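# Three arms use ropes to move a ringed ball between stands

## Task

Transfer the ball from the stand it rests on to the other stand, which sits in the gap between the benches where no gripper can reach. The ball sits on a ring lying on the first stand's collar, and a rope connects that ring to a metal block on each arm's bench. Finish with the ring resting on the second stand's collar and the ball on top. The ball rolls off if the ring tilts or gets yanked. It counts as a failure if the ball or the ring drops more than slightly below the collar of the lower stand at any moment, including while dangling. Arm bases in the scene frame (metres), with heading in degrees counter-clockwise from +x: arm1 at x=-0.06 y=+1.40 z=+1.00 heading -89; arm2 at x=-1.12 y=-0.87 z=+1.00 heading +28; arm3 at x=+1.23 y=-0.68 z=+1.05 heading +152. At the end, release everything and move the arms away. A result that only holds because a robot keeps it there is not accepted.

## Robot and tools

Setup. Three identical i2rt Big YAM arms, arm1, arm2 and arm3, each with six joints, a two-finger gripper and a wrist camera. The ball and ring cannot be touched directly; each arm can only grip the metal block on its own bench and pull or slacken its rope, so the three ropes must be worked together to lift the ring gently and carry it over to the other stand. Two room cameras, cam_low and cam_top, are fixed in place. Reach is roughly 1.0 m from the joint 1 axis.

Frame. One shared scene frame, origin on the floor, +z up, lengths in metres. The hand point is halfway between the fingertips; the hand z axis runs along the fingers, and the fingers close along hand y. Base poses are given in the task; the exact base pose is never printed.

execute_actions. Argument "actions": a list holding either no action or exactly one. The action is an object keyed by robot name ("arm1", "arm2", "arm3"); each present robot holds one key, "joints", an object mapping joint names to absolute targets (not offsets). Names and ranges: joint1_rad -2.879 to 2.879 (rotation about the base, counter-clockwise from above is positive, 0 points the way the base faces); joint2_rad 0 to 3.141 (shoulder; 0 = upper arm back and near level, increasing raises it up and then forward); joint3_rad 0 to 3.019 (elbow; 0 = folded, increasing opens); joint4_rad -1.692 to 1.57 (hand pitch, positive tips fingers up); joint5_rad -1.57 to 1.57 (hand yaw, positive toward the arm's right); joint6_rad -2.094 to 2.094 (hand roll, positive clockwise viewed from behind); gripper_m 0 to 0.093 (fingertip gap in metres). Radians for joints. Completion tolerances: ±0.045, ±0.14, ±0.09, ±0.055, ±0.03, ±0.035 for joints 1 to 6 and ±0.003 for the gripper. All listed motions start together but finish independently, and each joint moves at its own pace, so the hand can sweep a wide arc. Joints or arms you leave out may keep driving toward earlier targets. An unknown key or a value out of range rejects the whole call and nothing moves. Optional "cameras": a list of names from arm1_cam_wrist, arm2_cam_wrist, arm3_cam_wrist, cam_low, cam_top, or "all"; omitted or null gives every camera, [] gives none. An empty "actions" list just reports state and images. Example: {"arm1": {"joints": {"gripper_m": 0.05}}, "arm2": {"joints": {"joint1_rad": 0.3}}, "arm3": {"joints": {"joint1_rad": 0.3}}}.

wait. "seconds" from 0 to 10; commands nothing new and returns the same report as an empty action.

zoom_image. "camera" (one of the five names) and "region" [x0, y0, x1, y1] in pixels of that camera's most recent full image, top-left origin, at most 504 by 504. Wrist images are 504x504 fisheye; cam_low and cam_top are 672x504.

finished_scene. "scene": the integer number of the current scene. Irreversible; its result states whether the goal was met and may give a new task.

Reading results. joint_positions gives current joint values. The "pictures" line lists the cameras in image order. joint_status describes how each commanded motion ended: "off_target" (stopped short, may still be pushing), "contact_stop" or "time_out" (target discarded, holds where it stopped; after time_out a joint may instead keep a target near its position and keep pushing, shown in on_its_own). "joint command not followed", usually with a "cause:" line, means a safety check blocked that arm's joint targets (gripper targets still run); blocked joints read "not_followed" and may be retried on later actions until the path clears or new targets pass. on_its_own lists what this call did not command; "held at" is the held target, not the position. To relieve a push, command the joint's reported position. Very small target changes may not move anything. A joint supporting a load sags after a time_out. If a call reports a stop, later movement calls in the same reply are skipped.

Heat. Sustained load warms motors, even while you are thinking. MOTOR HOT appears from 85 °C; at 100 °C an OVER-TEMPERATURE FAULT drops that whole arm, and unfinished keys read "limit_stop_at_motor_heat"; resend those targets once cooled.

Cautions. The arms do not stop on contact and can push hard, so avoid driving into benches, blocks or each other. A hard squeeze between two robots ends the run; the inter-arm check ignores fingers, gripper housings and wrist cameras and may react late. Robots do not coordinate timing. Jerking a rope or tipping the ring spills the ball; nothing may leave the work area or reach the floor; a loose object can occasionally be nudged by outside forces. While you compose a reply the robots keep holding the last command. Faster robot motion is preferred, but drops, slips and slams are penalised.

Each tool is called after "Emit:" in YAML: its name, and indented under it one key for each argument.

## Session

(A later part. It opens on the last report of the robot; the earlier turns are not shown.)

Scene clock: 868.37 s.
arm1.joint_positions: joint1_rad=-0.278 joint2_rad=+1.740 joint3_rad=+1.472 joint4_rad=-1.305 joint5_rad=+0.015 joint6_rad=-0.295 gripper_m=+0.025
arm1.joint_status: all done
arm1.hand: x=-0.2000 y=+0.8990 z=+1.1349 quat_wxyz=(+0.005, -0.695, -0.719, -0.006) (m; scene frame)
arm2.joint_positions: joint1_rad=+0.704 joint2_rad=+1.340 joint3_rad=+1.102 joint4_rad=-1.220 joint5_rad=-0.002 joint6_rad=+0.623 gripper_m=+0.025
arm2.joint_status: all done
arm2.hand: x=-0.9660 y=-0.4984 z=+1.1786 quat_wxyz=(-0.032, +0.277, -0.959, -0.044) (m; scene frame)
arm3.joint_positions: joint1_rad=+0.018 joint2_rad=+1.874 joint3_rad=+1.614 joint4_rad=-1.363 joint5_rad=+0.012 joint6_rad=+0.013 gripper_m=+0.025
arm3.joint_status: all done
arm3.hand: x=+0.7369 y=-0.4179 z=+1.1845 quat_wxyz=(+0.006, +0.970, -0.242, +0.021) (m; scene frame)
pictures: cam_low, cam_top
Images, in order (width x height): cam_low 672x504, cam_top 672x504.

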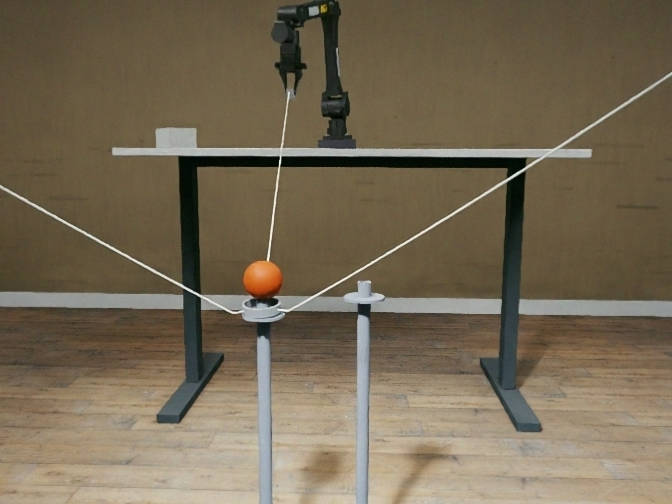

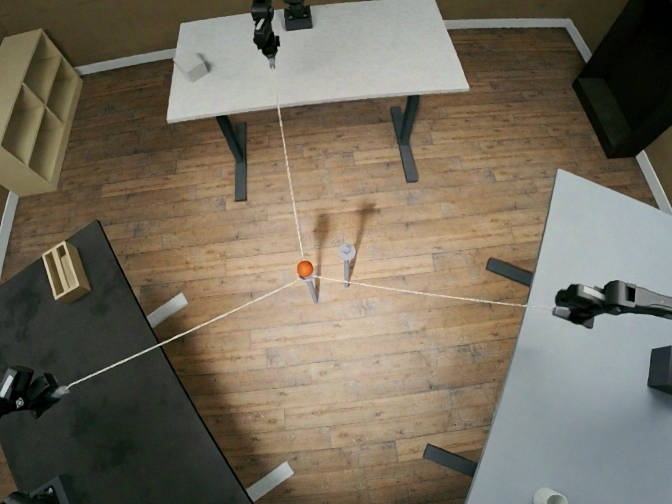

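Emit:
execute_actions:
  actions: []

Scene clock: 911.90 s.
arm1.joint_positions: joint1_rad=-0.278 joint2_rad=+1.740 joint3_rad=+1.472 joint4_rad=-1.305 joint5_rad=+0.015 joint6_rad=-0.295 gripper_m=+0.025
arm1.joint_status: all done
arm1.hand: x=-0.2000 y=+0.8990 z=+1.1349 quat_wxyz=(+0.005, -0.695, -0.719, -0.006) (m; scene frame)
arm2.joint_positions: joint1_rad=+0.704 joint2_rad=+1.340 joint3_rad=+1.102 joint4_rad=-1.220 joint5_rad=-0.002 joint6_rad=+0.623 gripper_m=+0.025
arm2.joint_status: all done
arm2.hand: x=-0.9660 y=-0.4984 z=+1.1786 quat_wxyz=(-0.032, +0.277, -0.959, -0.044) (m; scene frame)
arm3.joint_positions: joint1_rad=+0.018 joint2_rad=+1.874 joint3_rad=+1.614 joint4_rad=-1.363 joint5_rad=+0.012 joint6_rad=+0.013 gripper_m=+0.025
arm3.joint_status: all done
arm3.hand: x=+0.7369 y=-0.4179 z=+1.1845 quat_wxyz=(+0.006, +0.970, -0.242, +0.021) (m; scene frame)
pictures: arm1_cam_wrist, arm2_cam_wrist, arm3_cam_wrist, cam_low, cam_top
Images, in order (width x height): arm1_cam_wrist 504x504, arm2_cam_wrist 504x504, arm3_cam_wrist 504x504, cam_low 672x504, cam_top 672x504.

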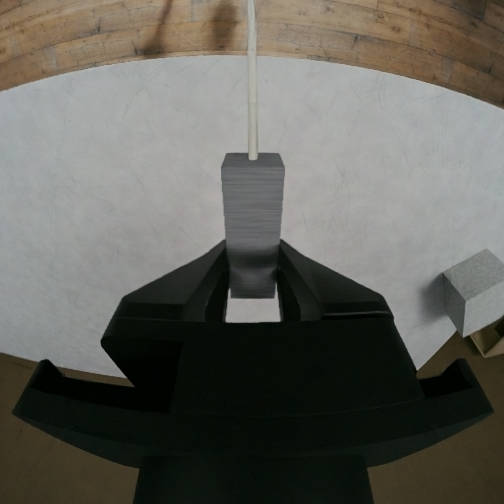

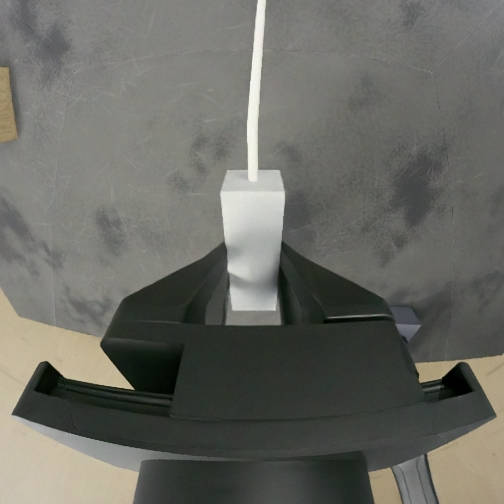

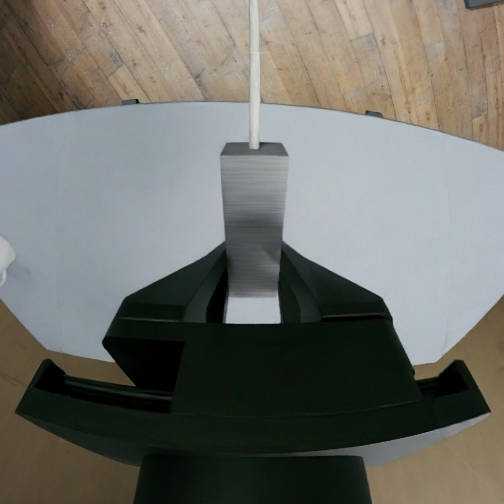

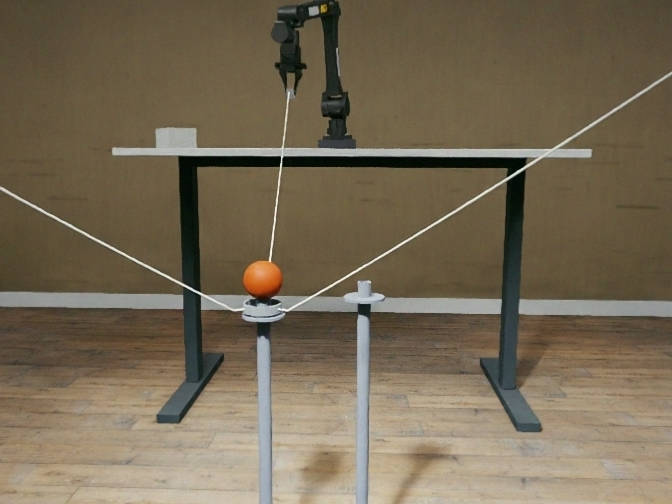

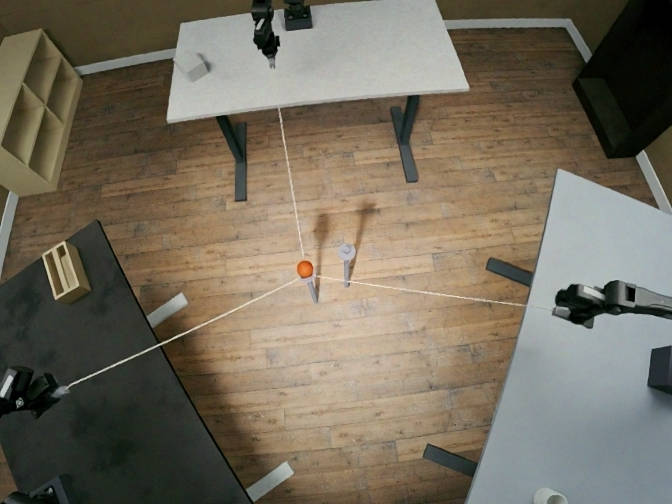

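Emit:
zoom_image:
  camera: "cam_low"
  region: [190, 240, 340, 350]

Emit:
zoom_image:
  camera: "cam_top"
  region: [275, 240, 335, 300]

Region (190, 240, 340, 350) of cam_low's 672x504 image, scaled by 3.360, with more detail than that image has; it fills the top 370 rows of this view, and the rest is white.

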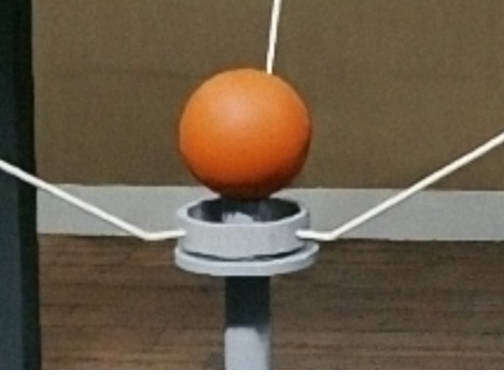

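Region (275, 240, 335, 300) of cam_top's 672x504 image, scaled by 8.400, with more detail than that image has.

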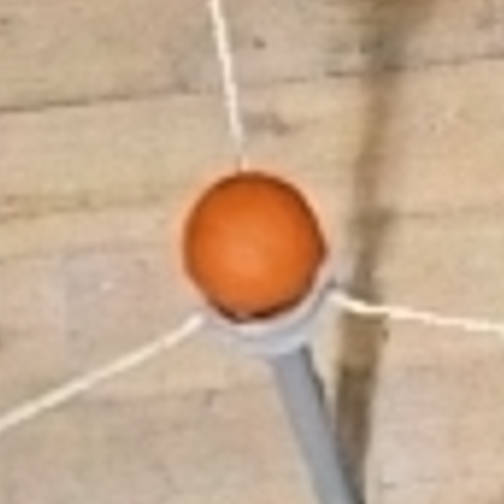

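Emit:
execute_actions:
  actions:
    - {"arm1":{"joints":{"joint4_rad":-1.365}},"arm2":{"joints":{"joint4_rad":-1.26,"joint1_rad":0.718}},"arm3":{"joints":{"joint4_rad":-1.426}}}
  cameras: ["cam_low","cam_top"]

Emit:
zoom_image:
  camera: "cam_low"
  region: [190, 240, 340, 350]

Scene clock: 989.27 s.
arm1.joint_positions: joint1_rad=-0.278 joint2_rad=+1.740 joint3_rad=+1.472 joint4_rad=-1.347 joint5_rad=+0.015 joint6_rad=-0.295 gripper_m=+0.025
arm1.joint_status: all done
arm1.hand: x=-0.1974 y=+0.9090 z=+1.1352 quat_wxyz=(+0.015, -0.695, -0.719, -0.024) (m; scene frame)
arm2.joint_positions: joint1_rad=+0.709 joint2_rad=+1.340 joint3_rad=+1.102 joint4_rad=-1.249 joint5_rad=-0.002 joint6_rad=+0.623 gripper_m=+0.025
arm2.joint_status: all done
arm2.hand: x=-0.9703 y=-0.5043 z=+1.1779 quat_wxyz=(-0.023, +0.280, -0.959, -0.032) (m; scene frame)
arm3.joint_positions: joint1_rad=+0.018 joint2_rad=+1.874 joint3_rad=+1.614 joint4_rad=-1.412 joint5_rad=+0.012 joint6_rad=+0.013 gripper_m=+0.025
arm3.joint_status: all done
arm3.hand: x=+0.7478 y=-0.4234 z=+1.1854 quat_wxyz=(+0.012, +0.969, -0.241, +0.045) (m; scene frame)
pictures: cam_low, cam_top
Images, in order (width x height): cam_low 672x504, cam_top 672x504.

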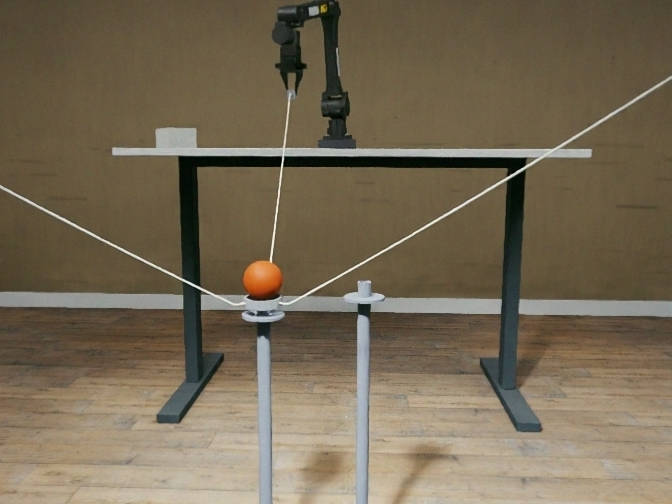

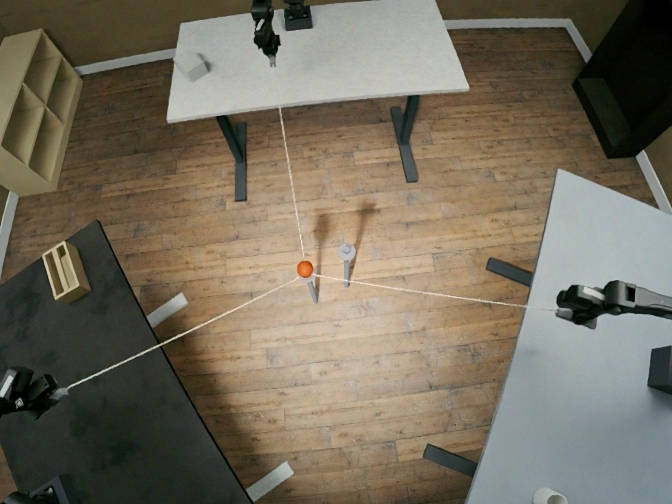

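Region (190, 240, 340, 350) of cam_low's 672x504 image, scaled by 3.360, with more detail than that image has; it fills the top 370 rows of this view, and the rest is white.

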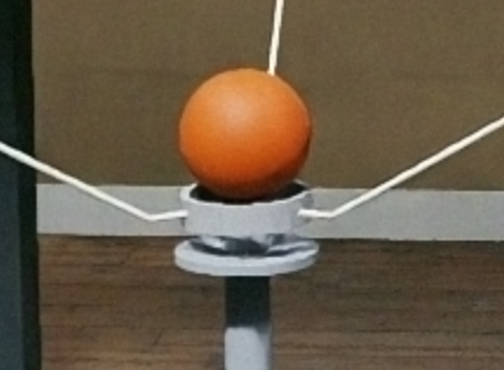

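Emit:
execute_actions:
  actions:
    - {"arm1":{"joints":{"joint4_rad":-1.412}},"arm2":{"joints":{"joint4_rad":-1.297,"joint1_rad":0.732}},"arm3":{"joints":{"joint4_rad":-1.471}}}
  cameras: ["cam_low","cam_top"]

Emit:
zoom_image:
  camera: "cam_low"
  region: [190, 240, 340, 350]

Emit:
zoom_image:
  camera: "cam_top"
  region: [275, 240, 335, 300]

Scene clock: 1000.63 s.
arm1.joint_positions: joint1_rad=-0.278 joint2_rad=+1.740 joint3_rad=+1.472 joint4_rad=-1.393 joint5_rad=+0.015 joint6_rad=-0.295 gripper_m=+0.025
arm1.joint_status: all done
arm1.hand: x=-0.1945 y=+0.9198 z=+1.1361 quat_wxyz=(+0.026, -0.694, -0.718, -0.044) (m; scene frame)
arm2.joint_positions: joint1_rad=+0.725 joint2_rad=+1.340 joint3_rad=+1.102 joint4_rad=-1.285 joint5_rad=-0.001 joint6_rad=+0.624 gripper_m=+0.025
arm2.joint_status: all done
arm2.hand: x=-0.9793 y=-0.5103 z=+1.1774 quat_wxyz=(-0.012, +0.287, -0.958, -0.018) (m; scene frame)
arm3.joint_positions: joint1_rad=+0.018 joint2_rad=+1.874 joint3_rad=+1.614 joint4_rad=-1.455 joint5_rad=+0.012 joint6_rad=+0.013 gripper_m=+0.025
arm3.joint_status: all done
arm3.hand: x=+0.7571 y=-0.4282 z=+1.1866 quat_wxyz=(+0.017, +0.968, -0.240, +0.066) (m; scene frame)
pictures: cam_low, cam_top
Images, in order (width x height): cam_low 672x504, cam_top 672x504.

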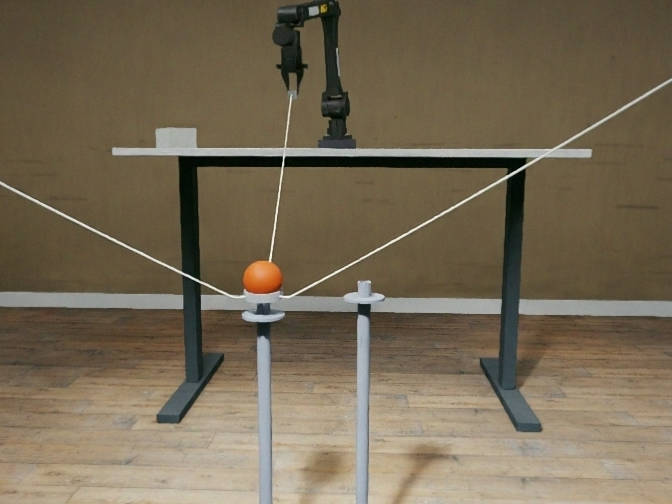

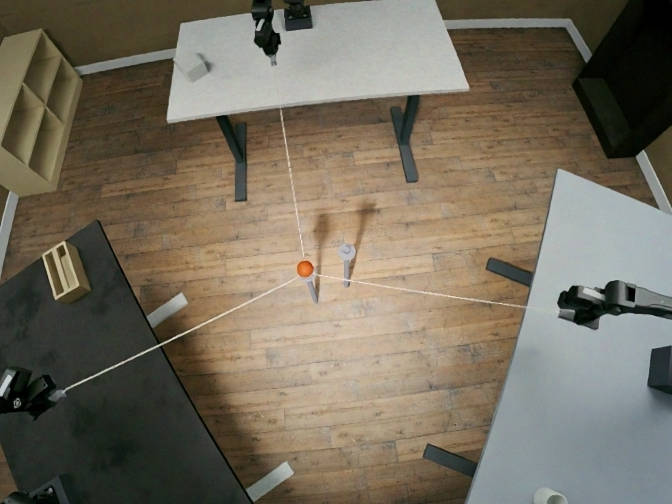

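Region (190, 240, 340, 350) of cam_low's 672x504 image, scaled by 3.360, with more detail than that image has; it fills the top 370 rows of this view, and the rest is white.

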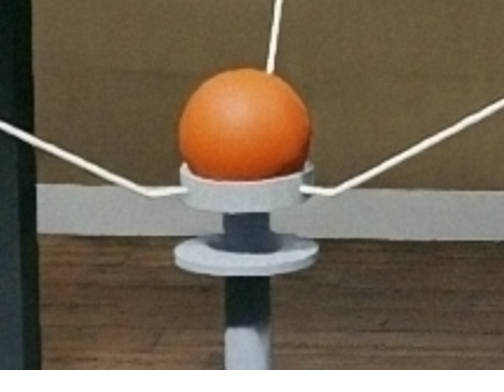

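Region (275, 240, 335, 300) of cam_top's 672x504 image, scaled by 8.400, with more detail than that image has.

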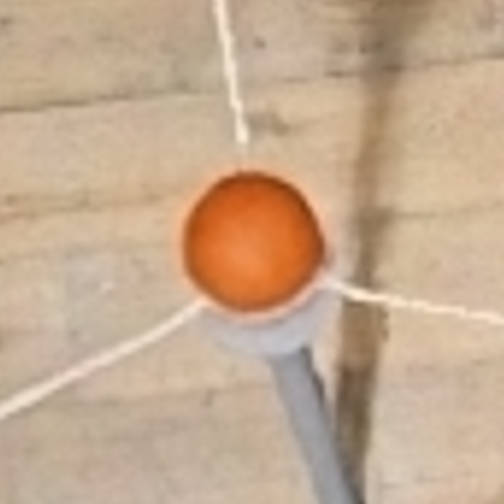

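Emit:
execute_actions:
  actions:
    - {"arm1":{"joints":{"joint4_rad":-1.452}},"arm2":{"joints":{"joint4_rad":-1.329,"joint1_rad":0.744}},"arm3":{"joints":{"joint4_rad":-1.51}}}
  cameras: ["cam_low","cam_top"]

Emit:
zoom_image:
  camera: "cam_low"
  region: [190, 240, 340, 350]

Emit:
zoom_image:
  camera: "cam_top"
  region: [275, 240, 335, 300]

Scene clock: 1008.93 s.
arm1.joint_positions: joint1_rad=-0.278 joint2_rad=+1.740 joint3_rad=+1.472 joint4_rad=-1.425 joint5_rad=+0.014 joint6_rad=-0.295 gripper_m=+0.025
arm1.joint_status: all done
arm1.hand: x=-0.1923 y=+0.9274 z=+1.1371 quat_wxyz=(+0.033, -0.693, -0.718, -0.059) (m; scene frame)
arm2.joint_positions: joint1_rad=+0.731 joint2_rad=+1.340 joint3_rad=+1.102 joint4_rad=-1.313 joint5_rad=+0.000 joint6_rad=+0.624 gripper_m=+0.025
arm2.joint_status: all done
arm2.hand: x=-0.9839 y=-0.5158 z=+1.1772 quat_wxyz=(-0.004, +0.291, -0.957, -0.007) (m; scene frame)
arm3.joint_positions: joint1_rad=+0.018 joint2_rad=+1.874 joint3_rad=+1.614 joint4_rad=-1.488 joint5_rad=+0.012 joint6_rad=+0.013 gripper_m=+0.025
arm3.joint_status: all done
arm3.hand: x=+0.7641 y=-0.4318 z=+1.1878 quat_wxyz=(+0.021, +0.967, -0.240, +0.082) (m; scene frame)
pictures: cam_low, cam_top
Images, in order (width x height): cam_low 672x504, cam_top 672x504.

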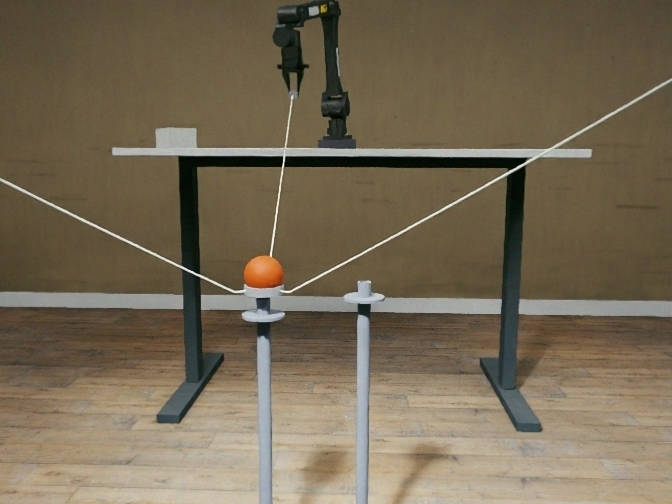

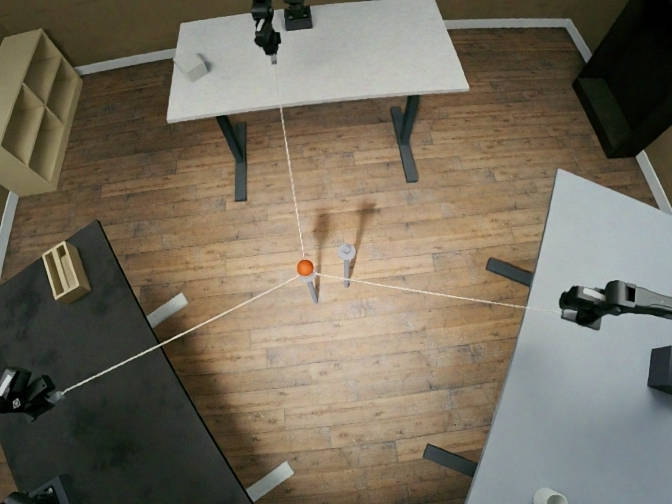

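Region (190, 240, 340, 350) of cam_low's 672x504 image, scaled by 3.360, with more detail than that image has; it fills the top 370 rows of this view, and the rest is white.

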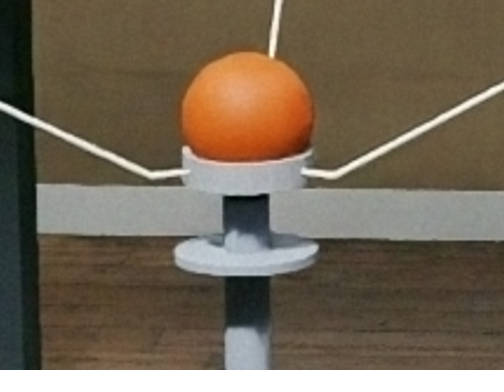

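Region (275, 240, 335, 300) of cam_top's 672x504 image, scaled by 8.400, with more detail than that image has.

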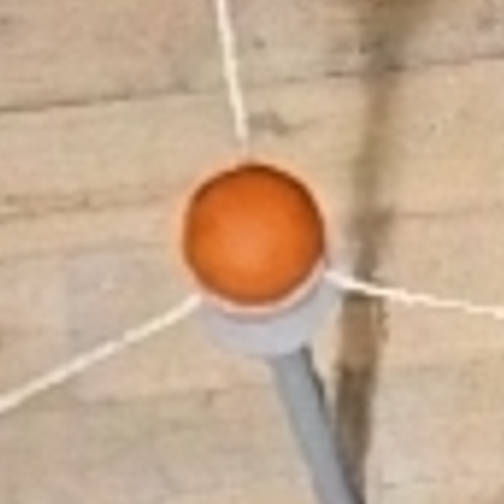

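Emit:
execute_actions:
  actions:
    - {"arm1":{"joints":{"joint4_rad":-1.528}},"arm2":{"joints":{"joint4_rad":-1.391,"joint1_rad":0.77}},"arm3":{"joints":{"joint4_rad":-1.583}}}
  cameras: ["cam_low","cam_top"]

Emit:
zoom_image:
  camera: "cam_low"
  region: [200, 200, 420, 350]

Scene clock: 1053.23 s.
arm1.joint_positions: joint1_rad=-0.278 joint2_rad=+1.740 joint3_rad=+1.472 joint4_rad=-1.498 joint5_rad=+0.013 joint6_rad=-0.295 gripper_m=+0.025
arm1.joint_status: all done
arm1.hand: x=-0.1877 y=+0.9444 z=+1.1401 quat_wxyz=(+0.051, -0.691, -0.716, -0.090) (m; scene frame)
arm2.joint_positions: joint1_rad=+0.762 joint2_rad=+1.340 joint3_rad=+1.102 joint4_rad=-1.373 joint5_rad=+0.002 joint6_rad=+0.624 gripper_m=+0.025
arm2.joint_status: all done
arm2.hand: x=-0.9992 y=-0.5261 z=+1.1775 quat_wxyz=(+0.013, +0.305, -0.952, +0.018) (m; scene frame)
arm3.joint_positions: joint1_rad=+0.018 joint2_rad=+1.874 joint3_rad=+1.614 joint4_rad=-1.558 joint5_rad=+0.012 joint6_rad=+0.013 gripper_m=+0.025
arm3.joint_status: all done
arm3.hand: x=+0.7792 y=-0.4395 z=+1.1913 quat_wxyz=(+0.029, +0.964, -0.239, +0.116) (m; scene frame)
pictures: cam_low, cam_top
Images, in order (width x height): cam_low 672x504, cam_top 672x504.

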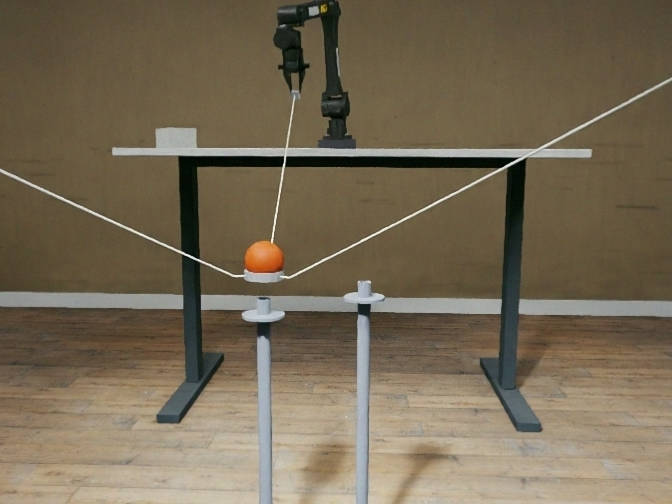

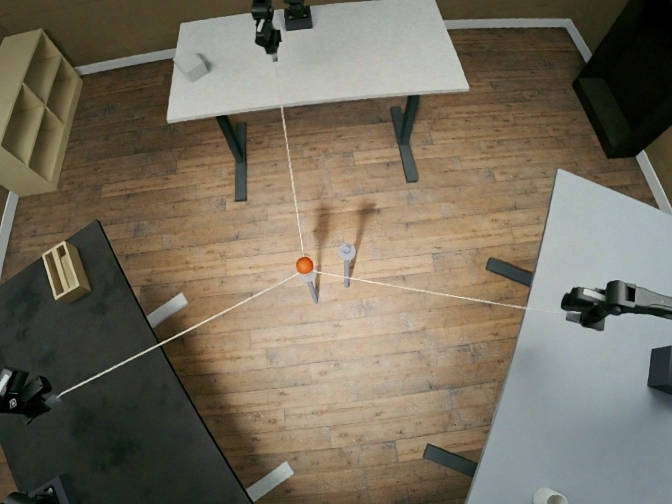

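Region (200, 200, 420, 350) of cam_low's 672x504 image, scaled by 2.291, with more detail than that image has; it fills the top 344 rows of this view, and the rest is white.

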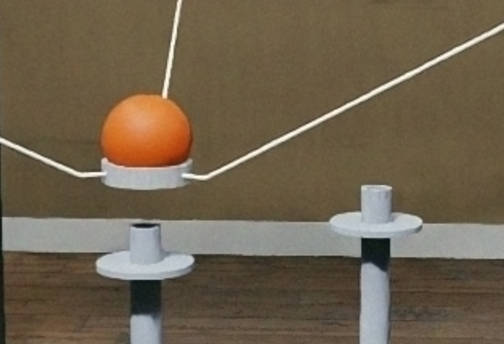

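Emit:
execute_actions:
  actions:
    - {"arm1":{"joints":{"joint1_rad":-0.135,"joint2_rad":1.596,"joint3_rad":1.40,"joint4_rad":-1.56,"joint6_rad":-0.165}},"arm2":{"joints":{"joint1_rad":0.617,"joint2_rad":1.478,"joint3_rad":1.328,"joint4_rad":-1.458,"joint6_rad":0.545}},"arm3":{"joints":{"joint1_rad":-0.11,"joint2_rad":1.712,"joint3_rad":1.50,"joint6_rad":-0.145}}}
  cameras: ["cam_low","cam_top"]

Emit:
zoom_image:
  camera: "cam_low"
  region: [200, 200, 420, 350]

Scene clock: 1111.90 s.
arm1.joint_positions: joint1_rad=-0.122 joint2_rad=+1.617 joint3_rad=+1.396 joint4_rad=-1.534 joint5_rad=+0.010 joint6_rad=-0.173 gripper_m=+0.025
arm1.joint_status: all done
arm1.hand: x=-0.1112 y=+0.9682 z=+1.1716 quat_wxyz=(+0.057, -0.679, -0.728, -0.079) (m; scene frame)
arm2.joint_positions: joint1_rad=+0.605 joint2_rad=+1.488 joint3_rad=+1.282 joint4_rad=-1.442 joint5_rad=+0.004 joint6_rad=+0.552 gripper_m=+0.025
arm2.joint_status: all done
arm2.hand: x=-0.9231 y=-0.5039 z=+1.1885 quat_wxyz=(+0.027, +0.264, -0.964, +0.031) (m; scene frame)
arm3.joint_positions: joint1_rad=-0.118 joint2_rad=+1.729 joint3_rad=+1.496 joint4_rad=-1.564 joint5_rad=+0.013 joint6_rad=-0.136 gripper_m=+0.025
arm3.joint_status: all done
arm3.hand: x=+0.8514 y=-0.4053 z=+1.2209 quat_wxyz=(+0.042, +0.966, -0.233, +0.102) (m; scene frame)
pictures: cam_low, cam_top
Images, in order (width x height): cam_low 672x504, cam_top 672x504.

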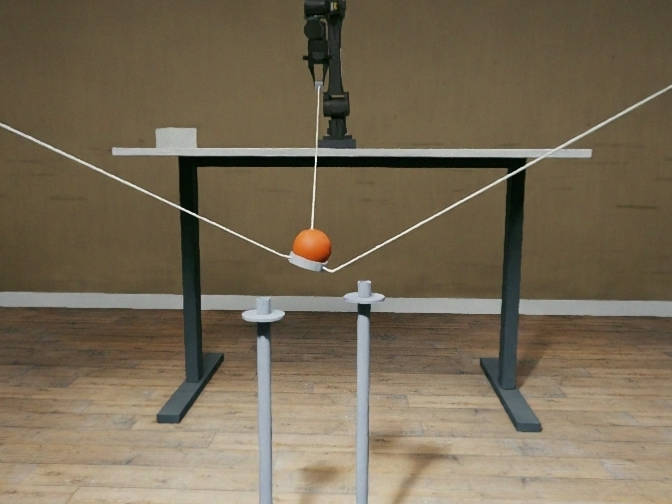

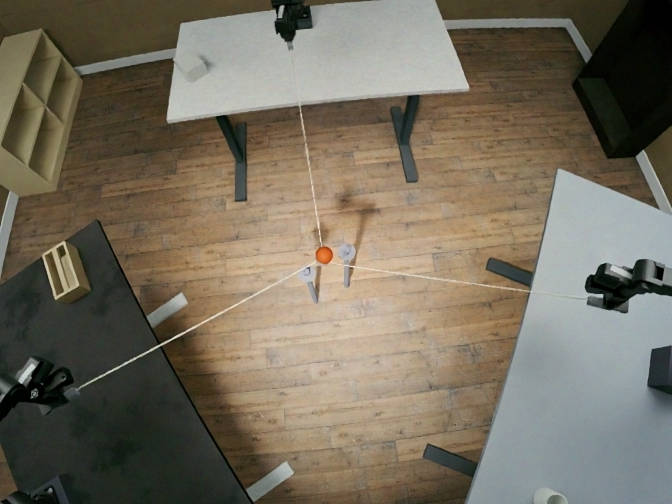

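Region (200, 200, 420, 350) of cam_low's 672x504 image, scaled by 2.291, with more detail than that image has; it fills the top 344 rows of this view, and the rest is white.

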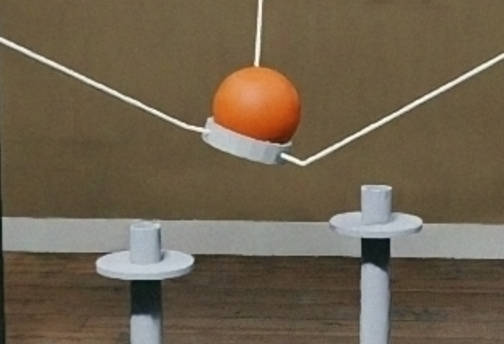

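Emit:
execute_actions:
  actions: []
  cameras: ["cam_low","cam_top"]

Emit:
zoom_image:
  camera: "cam_low"
  region: [200, 200, 420, 350]

Emit:
zoom_image:
  camera: "cam_top"
  region: [285, 220, 375, 290]

Scene clock: 1118.47 s.
arm1.joint_positions: joint1_rad=-0.122 joint2_rad=+1.617 joint3_rad=+1.396 joint4_rad=-1.534 joint5_rad=+0.010 joint6_rad=-0.173 gripper_m=+0.025
arm1.joint_status: all done
arm1.hand: x=-0.1112 y=+0.9682 z=+1.1716 quat_wxyz=(+0.057, -0.679, -0.728, -0.079) (m; scene frame)
arm2.joint_positions: joint1_rad=+0.605 joint2_rad=+1.488 joint3_rad=+1.282 joint4_rad=-1.442 joint5_rad=+0.004 joint6_rad=+0.552 gripper_m=+0.025
arm2.joint_status: all done
arm2.hand: x=-0.9231 y=-0.5039 z=+1.1885 quat_wxyz=(+0.027, +0.264, -0.964, +0.031) (m; scene frame)
arm3.joint_positions: joint1_rad=-0.118 joint2_rad=+1.729 joint3_rad=+1.496 joint4_rad=-1.564 joint5_rad=+0.013 joint6_rad=-0.136 gripper_m=+0.025
arm3.joint_status: all done
arm3.hand: x=+0.8514 y=-0.4053 z=+1.2209 quat_wxyz=(+0.042, +0.966, -0.233, +0.102) (m; scene frame)
pictures: cam_low, cam_top
Images, in order (width x height): cam_low 672x504, cam_top 672x504.

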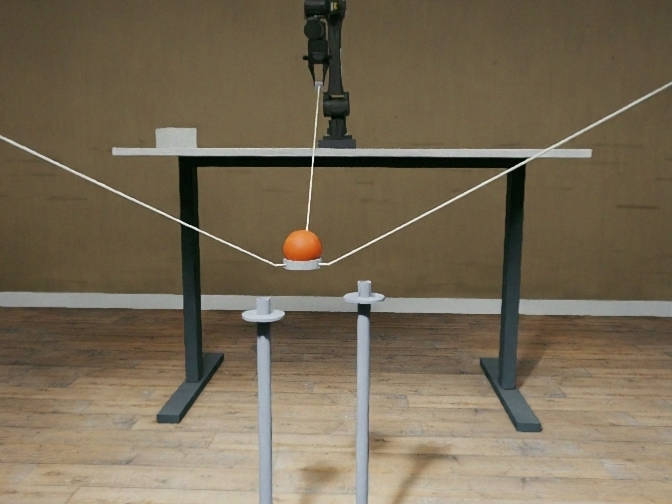

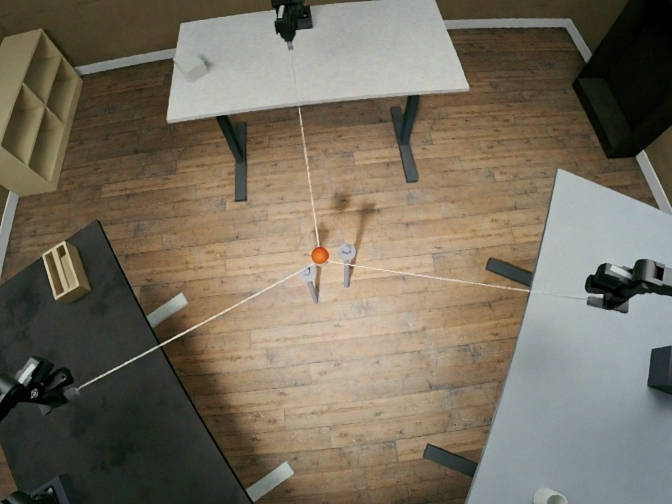

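Region (200, 200, 420, 350) of cam_low's 672x504 image, scaled by 2.291, with more detail than that image has; it fills the top 344 rows of this view, and the rest is white.

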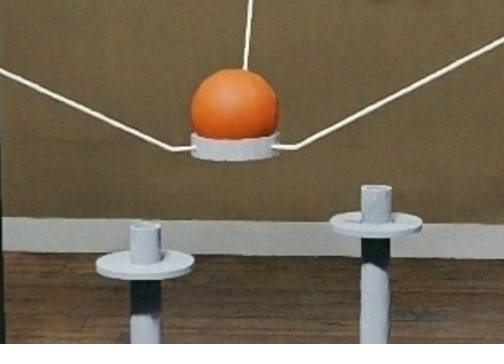

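Region (285, 220, 375, 290) of cam_top's 672x504 image, scaled by 5.600, with more detail than that image has.

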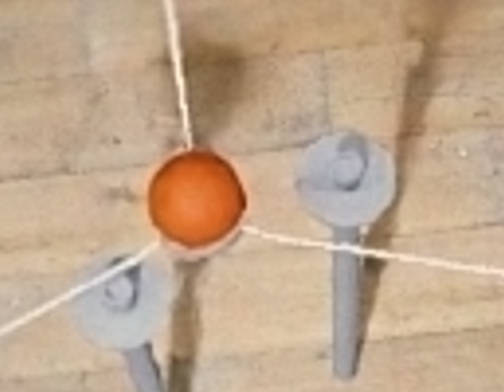

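Emit:
execute_actions:
  actions:
    - {"arm1":{"joints":{"joint1_rad":-0.03,"joint2_rad":1.544,"joint3_rad":1.324,"joint6_rad":-0.046}},"arm2":{"joints":{"joint1_rad":0.551,"joint2_rad":1.588,"joint3_rad":1.496,"joint4_rad":-1.527,"joint6_rad":0.47}},"arm3":{"joints":{"joint1_rad":-0.202,"joint2_rad":1.653,"joint3_rad":1.414,"joint6_rad":-0.248}}}
  cameras: ["cam_low"]

Scene clock: 1174.30 s.
arm1.joint_positions: joint1_rad=-0.027 joint2_rad=+1.582 joint3_rad=+1.318 joint4_rad=-1.534 joint5_rad=+0.010 joint6_rad=-0.056 gripper_m=+0.025
arm1.joint_status: all done
arm1.hand: x=-0.0695 y=+0.9930 z=+1.1616 quat_wxyz=(+0.079, -0.685, -0.719, -0.088) (m; scene frame)
arm2.joint_positions: joint1_rad=+0.541 joint2_rad=+1.599 joint3_rad=+1.439 joint4_rad=-1.508 joint5_rad=+0.004 joint6_rad=+0.477 gripper_m=+0.025
arm2.joint_status: all done
arm2.hand: x=-0.8789 y=-0.4826 z=+1.1997 quat_wxyz=(+0.036, +0.269, -0.962, +0.036) (m; scene frame)
arm3.joint_positions: joint1_rad=-0.206 joint2_rad=+1.689 joint3_rad=+1.409 joint4_rad=-1.564 joint5_rad=+0.011 joint6_rad=-0.238 gripper_m=+0.025
arm3.joint_status: all done
arm3.hand: x=+0.8997 y=-0.3929 z=+1.2101 quat_wxyz=(+0.063, +0.965, -0.225, +0.119) (m; scene frame)
pictures: cam_low
Images, in order (width x height): cam_low 672x504.

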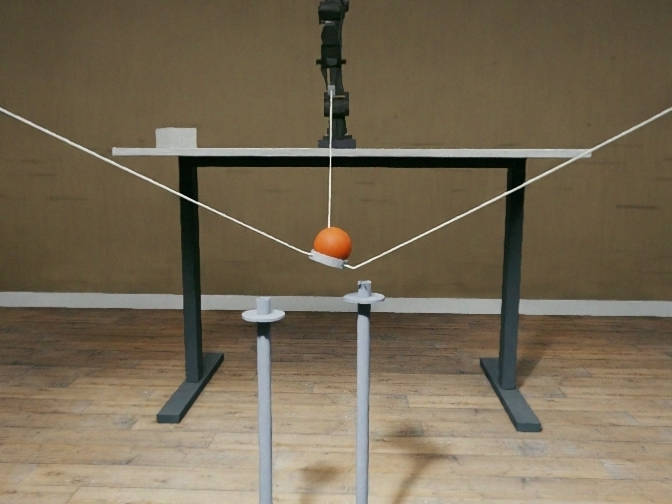

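Emit:
execute_actions:
  actions: []
  cameras: ["cam_low","cam_top"]

Emit:
zoom_image:
  camera: "cam_low"
  region: [260, 200, 440, 330]

Emit:
zoom_image:
  camera: "cam_top"
  region: [300, 215, 380, 285]

Scene clock: 1185.33 s.
arm1.joint_positions: joint1_rad=-0.027 joint2_rad=+1.582 joint3_rad=+1.318 joint4_rad=-1.534 joint5_rad=+0.010 joint6_rad=-0.055 gripper_m=+0.025
arm1.joint_status: all done
arm1.hand: x=-0.0695 y=+0.9930 z=+1.1616 quat_wxyz=(+0.079, -0.686, -0.718, -0.087) (m; scene frame)
arm2.joint_positions: joint1_rad=+0.541 joint2_rad=+1.599 joint3_rad=+1.439 joint4_rad=-1.508 joint5_rad=+0.004 joint6_rad=+0.477 gripper_m=+0.025
arm2.joint_status: all done
arm2.hand: x=-0.8789 y=-0.4826 z=+1.1997 quat_wxyz=(+0.036, +0.269, -0.962, +0.036) (m; scene frame)
arm3.joint_positions: joint1_rad=-0.206 joint2_rad=+1.689 joint3_rad=+1.409 joint4_rad=-1.564 joint5_rad=+0.011 joint6_rad=-0.238 gripper_m=+0.025
arm3.joint_status: all done
arm3.hand: x=+0.8997 y=-0.3929 z=+1.2101 quat_wxyz=(+0.063, +0.965, -0.225, +0.119) (m; scene frame)
pictures: cam_low, cam_top
Images, in order (width x height): cam_low 672x504, cam_top 672x504.

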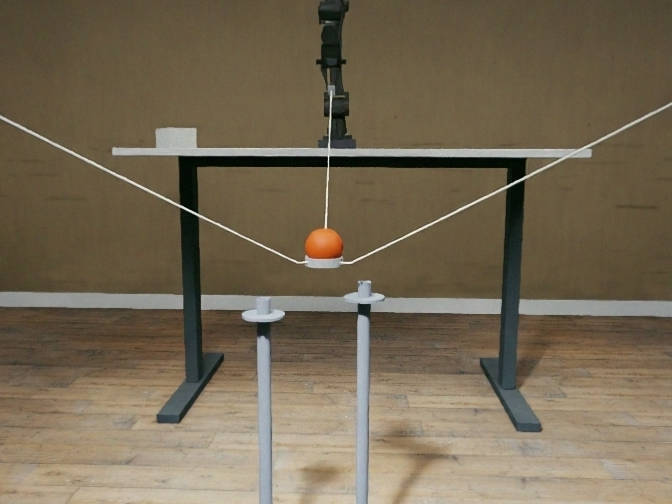

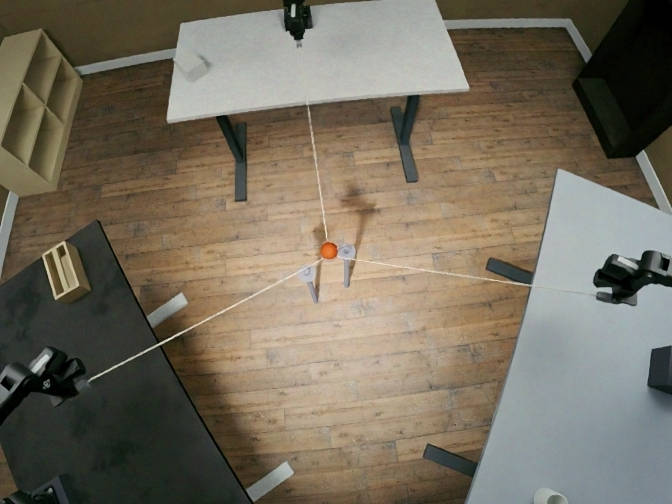

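Region (260, 200, 440, 330) of cam_low's 672x504 image, scaled by 2.800, with more detail than that image has.

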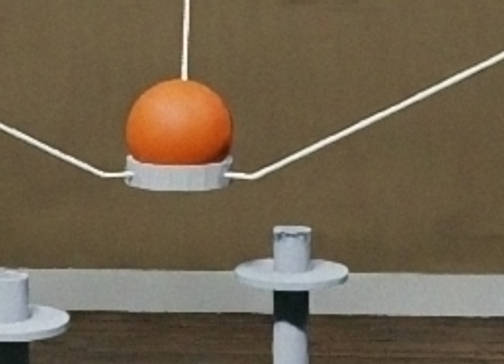

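Region (300, 215, 380, 285) of cam_top's 672x504 image, scaled by 6.300, with more detail than that image has; it fills the top 441 rows of this view, and the rest is white.

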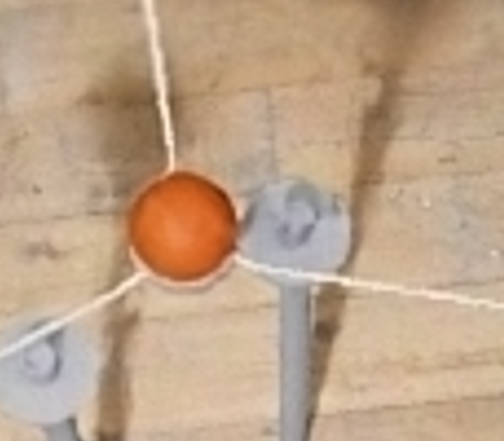

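Emit:
execute_actions:
  actions:
    - {"arm1":{"joints":{"joint1_rad":0.086,"joint2_rad":1.499,"joint3_rad":1.283,"joint6_rad":0.07}},"arm2":{"joints":{"joint1_rad":0.498,"joint2_rad":1.702,"joint3_rad":1.654,"joint4_rad":-1.578,"joint6_rad":0.413}},"arm3":{"joints":{"joint1_rad":-0.306,"joint2_rad":1.598,"joint3_rad":1.365,"joint6_rad":-0.354}}}
  cameras: ["cam_low"]

Scene clock: 1245.20 s.
arm1.joint_positions: joint1_rad=+0.090 joint2_rad=+1.530 joint3_rad=+1.278 joint4_rad=-1.534 joint5_rad=+0.011 joint6_rad=+0.060 gripper_m=+0.025
arm1.joint_status: all done
arm1.hand: x=-0.0239 y=+1.0106 z=+1.1695 quat_wxyz=(+0.083, -0.686, -0.719, -0.073) (m; scene frame)
arm2.joint_positions: joint1_rad=+0.489 joint2_rad=+1.710 joint3_rad=+1.594 joint4_rad=-1.560 joint5_rad=+0.004 joint6_rad=+0.421 gripper_m=+0.025
arm2.joint_status: all done
arm2.hand: x=-0.8357 y=-0.4608 z=+1.2055 quat_wxyz=(+0.040, +0.271, -0.961, +0.036) (m; scene frame)
arm3.joint_positions: joint1_rad=-0.310 joint2_rad=+1.624 joint3_rad=+1.359 joint4_rad=-1.564 joint5_rad=+0.011 joint6_rad=-0.343 gripper_m=+0.025
arm3.joint_status: all done
arm3.hand: x=+0.9440 y=-0.3736 z=+1.2205 quat_wxyz=(+0.072, +0.966, -0.225, +0.106) (m; scene frame)
pictures: cam_low
Images, in order (width x height): cam_low 672x504.

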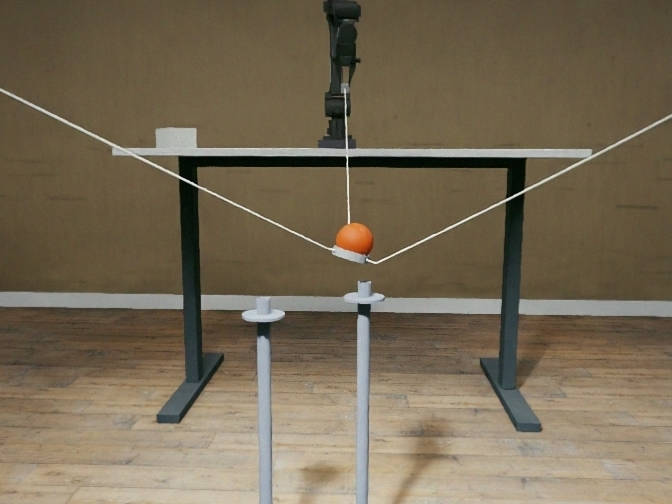

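Emit:
execute_actions:
  actions: []
  cameras: ["cam_low","cam_top"]

Emit:
zoom_image:
  camera: "cam_low"
  region: [290, 210, 440, 320]

Emit:
zoom_image:
  camera: "cam_top"
  region: [310, 215, 380, 285]

Scene clock: 1252.10 s.
arm1.joint_positions: joint1_rad=+0.090 joint2_rad=+1.530 joint3_rad=+1.278 joint4_rad=-1.534 joint5_rad=+0.011 joint6_rad=+0.061 gripper_m=+0.025
arm1.joint_status: all done
arm1.hand: x=-0.0239 y=+1.0106 z=+1.1695 quat_wxyz=(+0.083, -0.686, -0.719, -0.073) (m; scene frame)
arm2.joint_positions: joint1_rad=+0.489 joint2_rad=+1.710 joint3_rad=+1.594 joint4_rad=-1.560 joint5_rad=+0.004 joint6_rad=+0.420 gripper_m=+0.025
arm2.joint_status: all done
arm2.hand: x=-0.8357 y=-0.4608 z=+1.2055 quat_wxyz=(+0.040, +0.272, -0.961, +0.036) (m; scene frame)
arm3.joint_positions: joint1_rad=-0.310 joint2_rad=+1.624 joint3_rad=+1.359 joint4_rad=-1.564 joint5_rad=+0.011 joint6_rad=-0.344 gripper_m=+0.025
arm3.joint_status: all done
arm3.hand: x=+0.9440 y=-0.3736 z=+1.2205 quat_wxyz=(+0.072, +0.966, -0.225, +0.106) (m; scene frame)
pictures: cam_low, cam_top
Images, in order (width x height): cam_low 672x504, cam_top 672x504.

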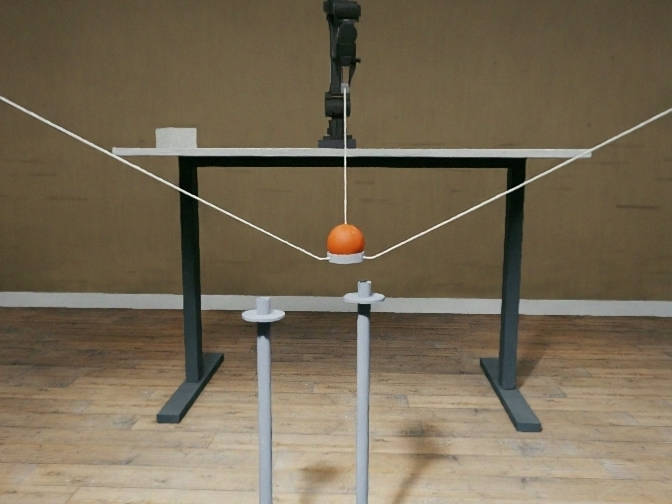

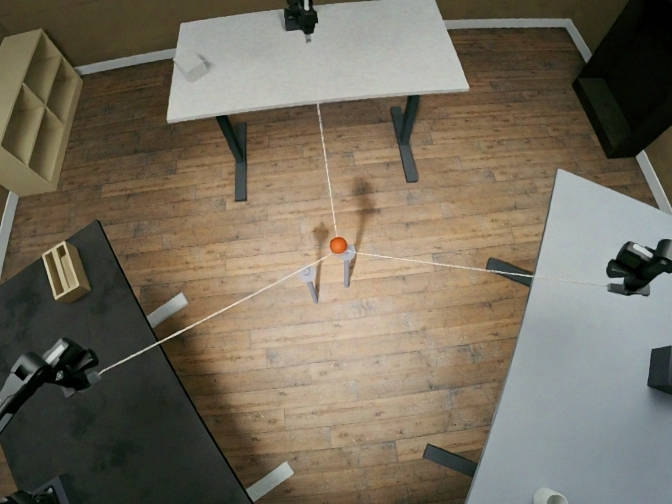

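Region (290, 210, 440, 320) of cam_low's 672x504 image, scaled by 3.360, with more detail than that image has; it fills the top 370 rows of this view, and the rest is white.

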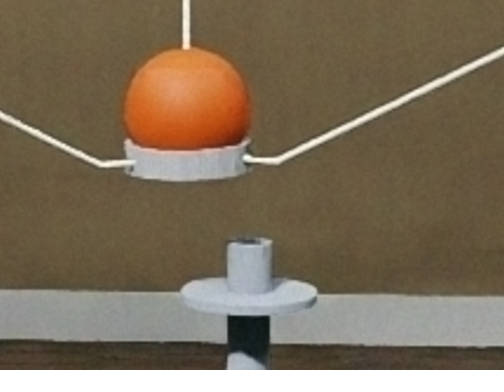

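Region (310, 215, 380, 285) of cam_top's 672x504 image, scaled by 7.200, with more detail than that image has.

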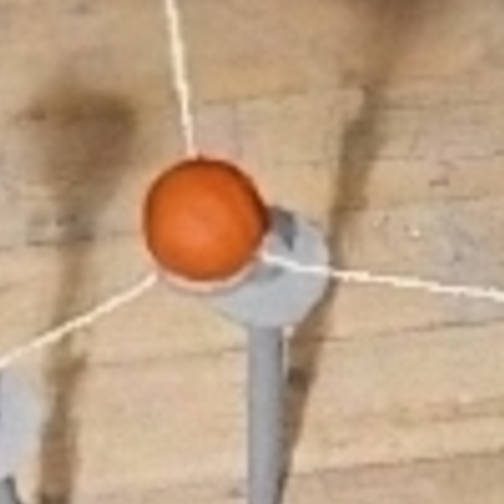

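Emit:
execute_actions:
  actions:
    - {"arm1":{"joints":{"joint1_rad":0.197,"joint4_rad":-1.603,"joint6_rad":0.18}},"arm2":{"joints":{"joint1_rad":0.451,"joint2_rad":1.785,"joint3_rad":1.761,"joint6_rad":0.368}},"arm3":{"joints":{"joint1_rad":-0.407,"joint4_rad":-1.647,"joint6_rad":-0.455}}}
  cameras: ["cam_low"]

Scene clock: 1287.03 s.
arm1.joint_positions: joint1_rad=+0.198 joint2_rad=+1.530 joint3_rad=+1.278 joint4_rad=-1.572 joint5_rad=+0.012 joint6_rad=+0.170 gripper_m=+0.025
arm1.joint_status: all done
arm1.hand: x=+0.0159 y=+1.0258 z=+1.1724 quat_wxyz=(+0.105, -0.684, -0.718, -0.074) (m; scene frame)
arm2.joint_positions: joint1_rad=+0.442 joint2_rad=+1.790 joint3_rad=+1.702 joint4_rad=-1.563 joint5_rad=+0.004 joint6_rad=+0.376 gripper_m=+0.025
arm2.joint_status: all done
arm2.hand: x=-0.7951 y=-0.4460 z=+1.2047 quat_wxyz=(+0.032, +0.270, -0.962, +0.027) (m; scene frame)
arm3.joint_positions: joint1_rad=-0.410 joint2_rad=+1.624 joint3_rad=+1.359 joint4_rad=-1.623 joint5_rad=+0.010 joint6_rad=-0.444 gripper_m=+0.025
arm3.joint_status: all done
arm3.hand: x=+0.9838 y=-0.3574 z=+1.2239 quat_wxyz=(+0.101, +0.962, -0.223, +0.121) (m; scene frame)
pictures: cam_low
Images, in order (width x height): cam_low 672x504.

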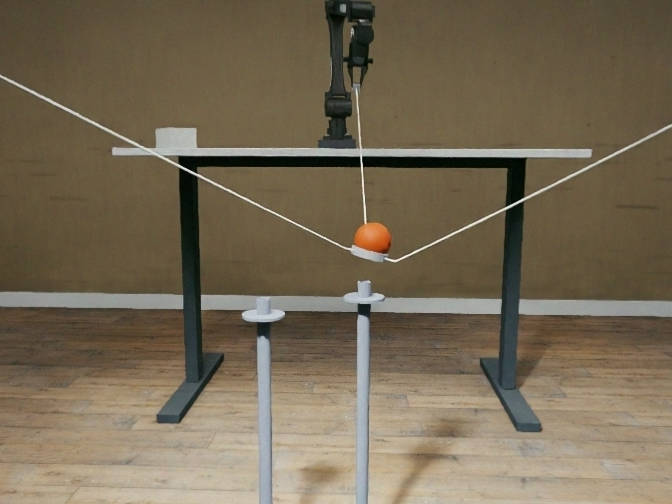

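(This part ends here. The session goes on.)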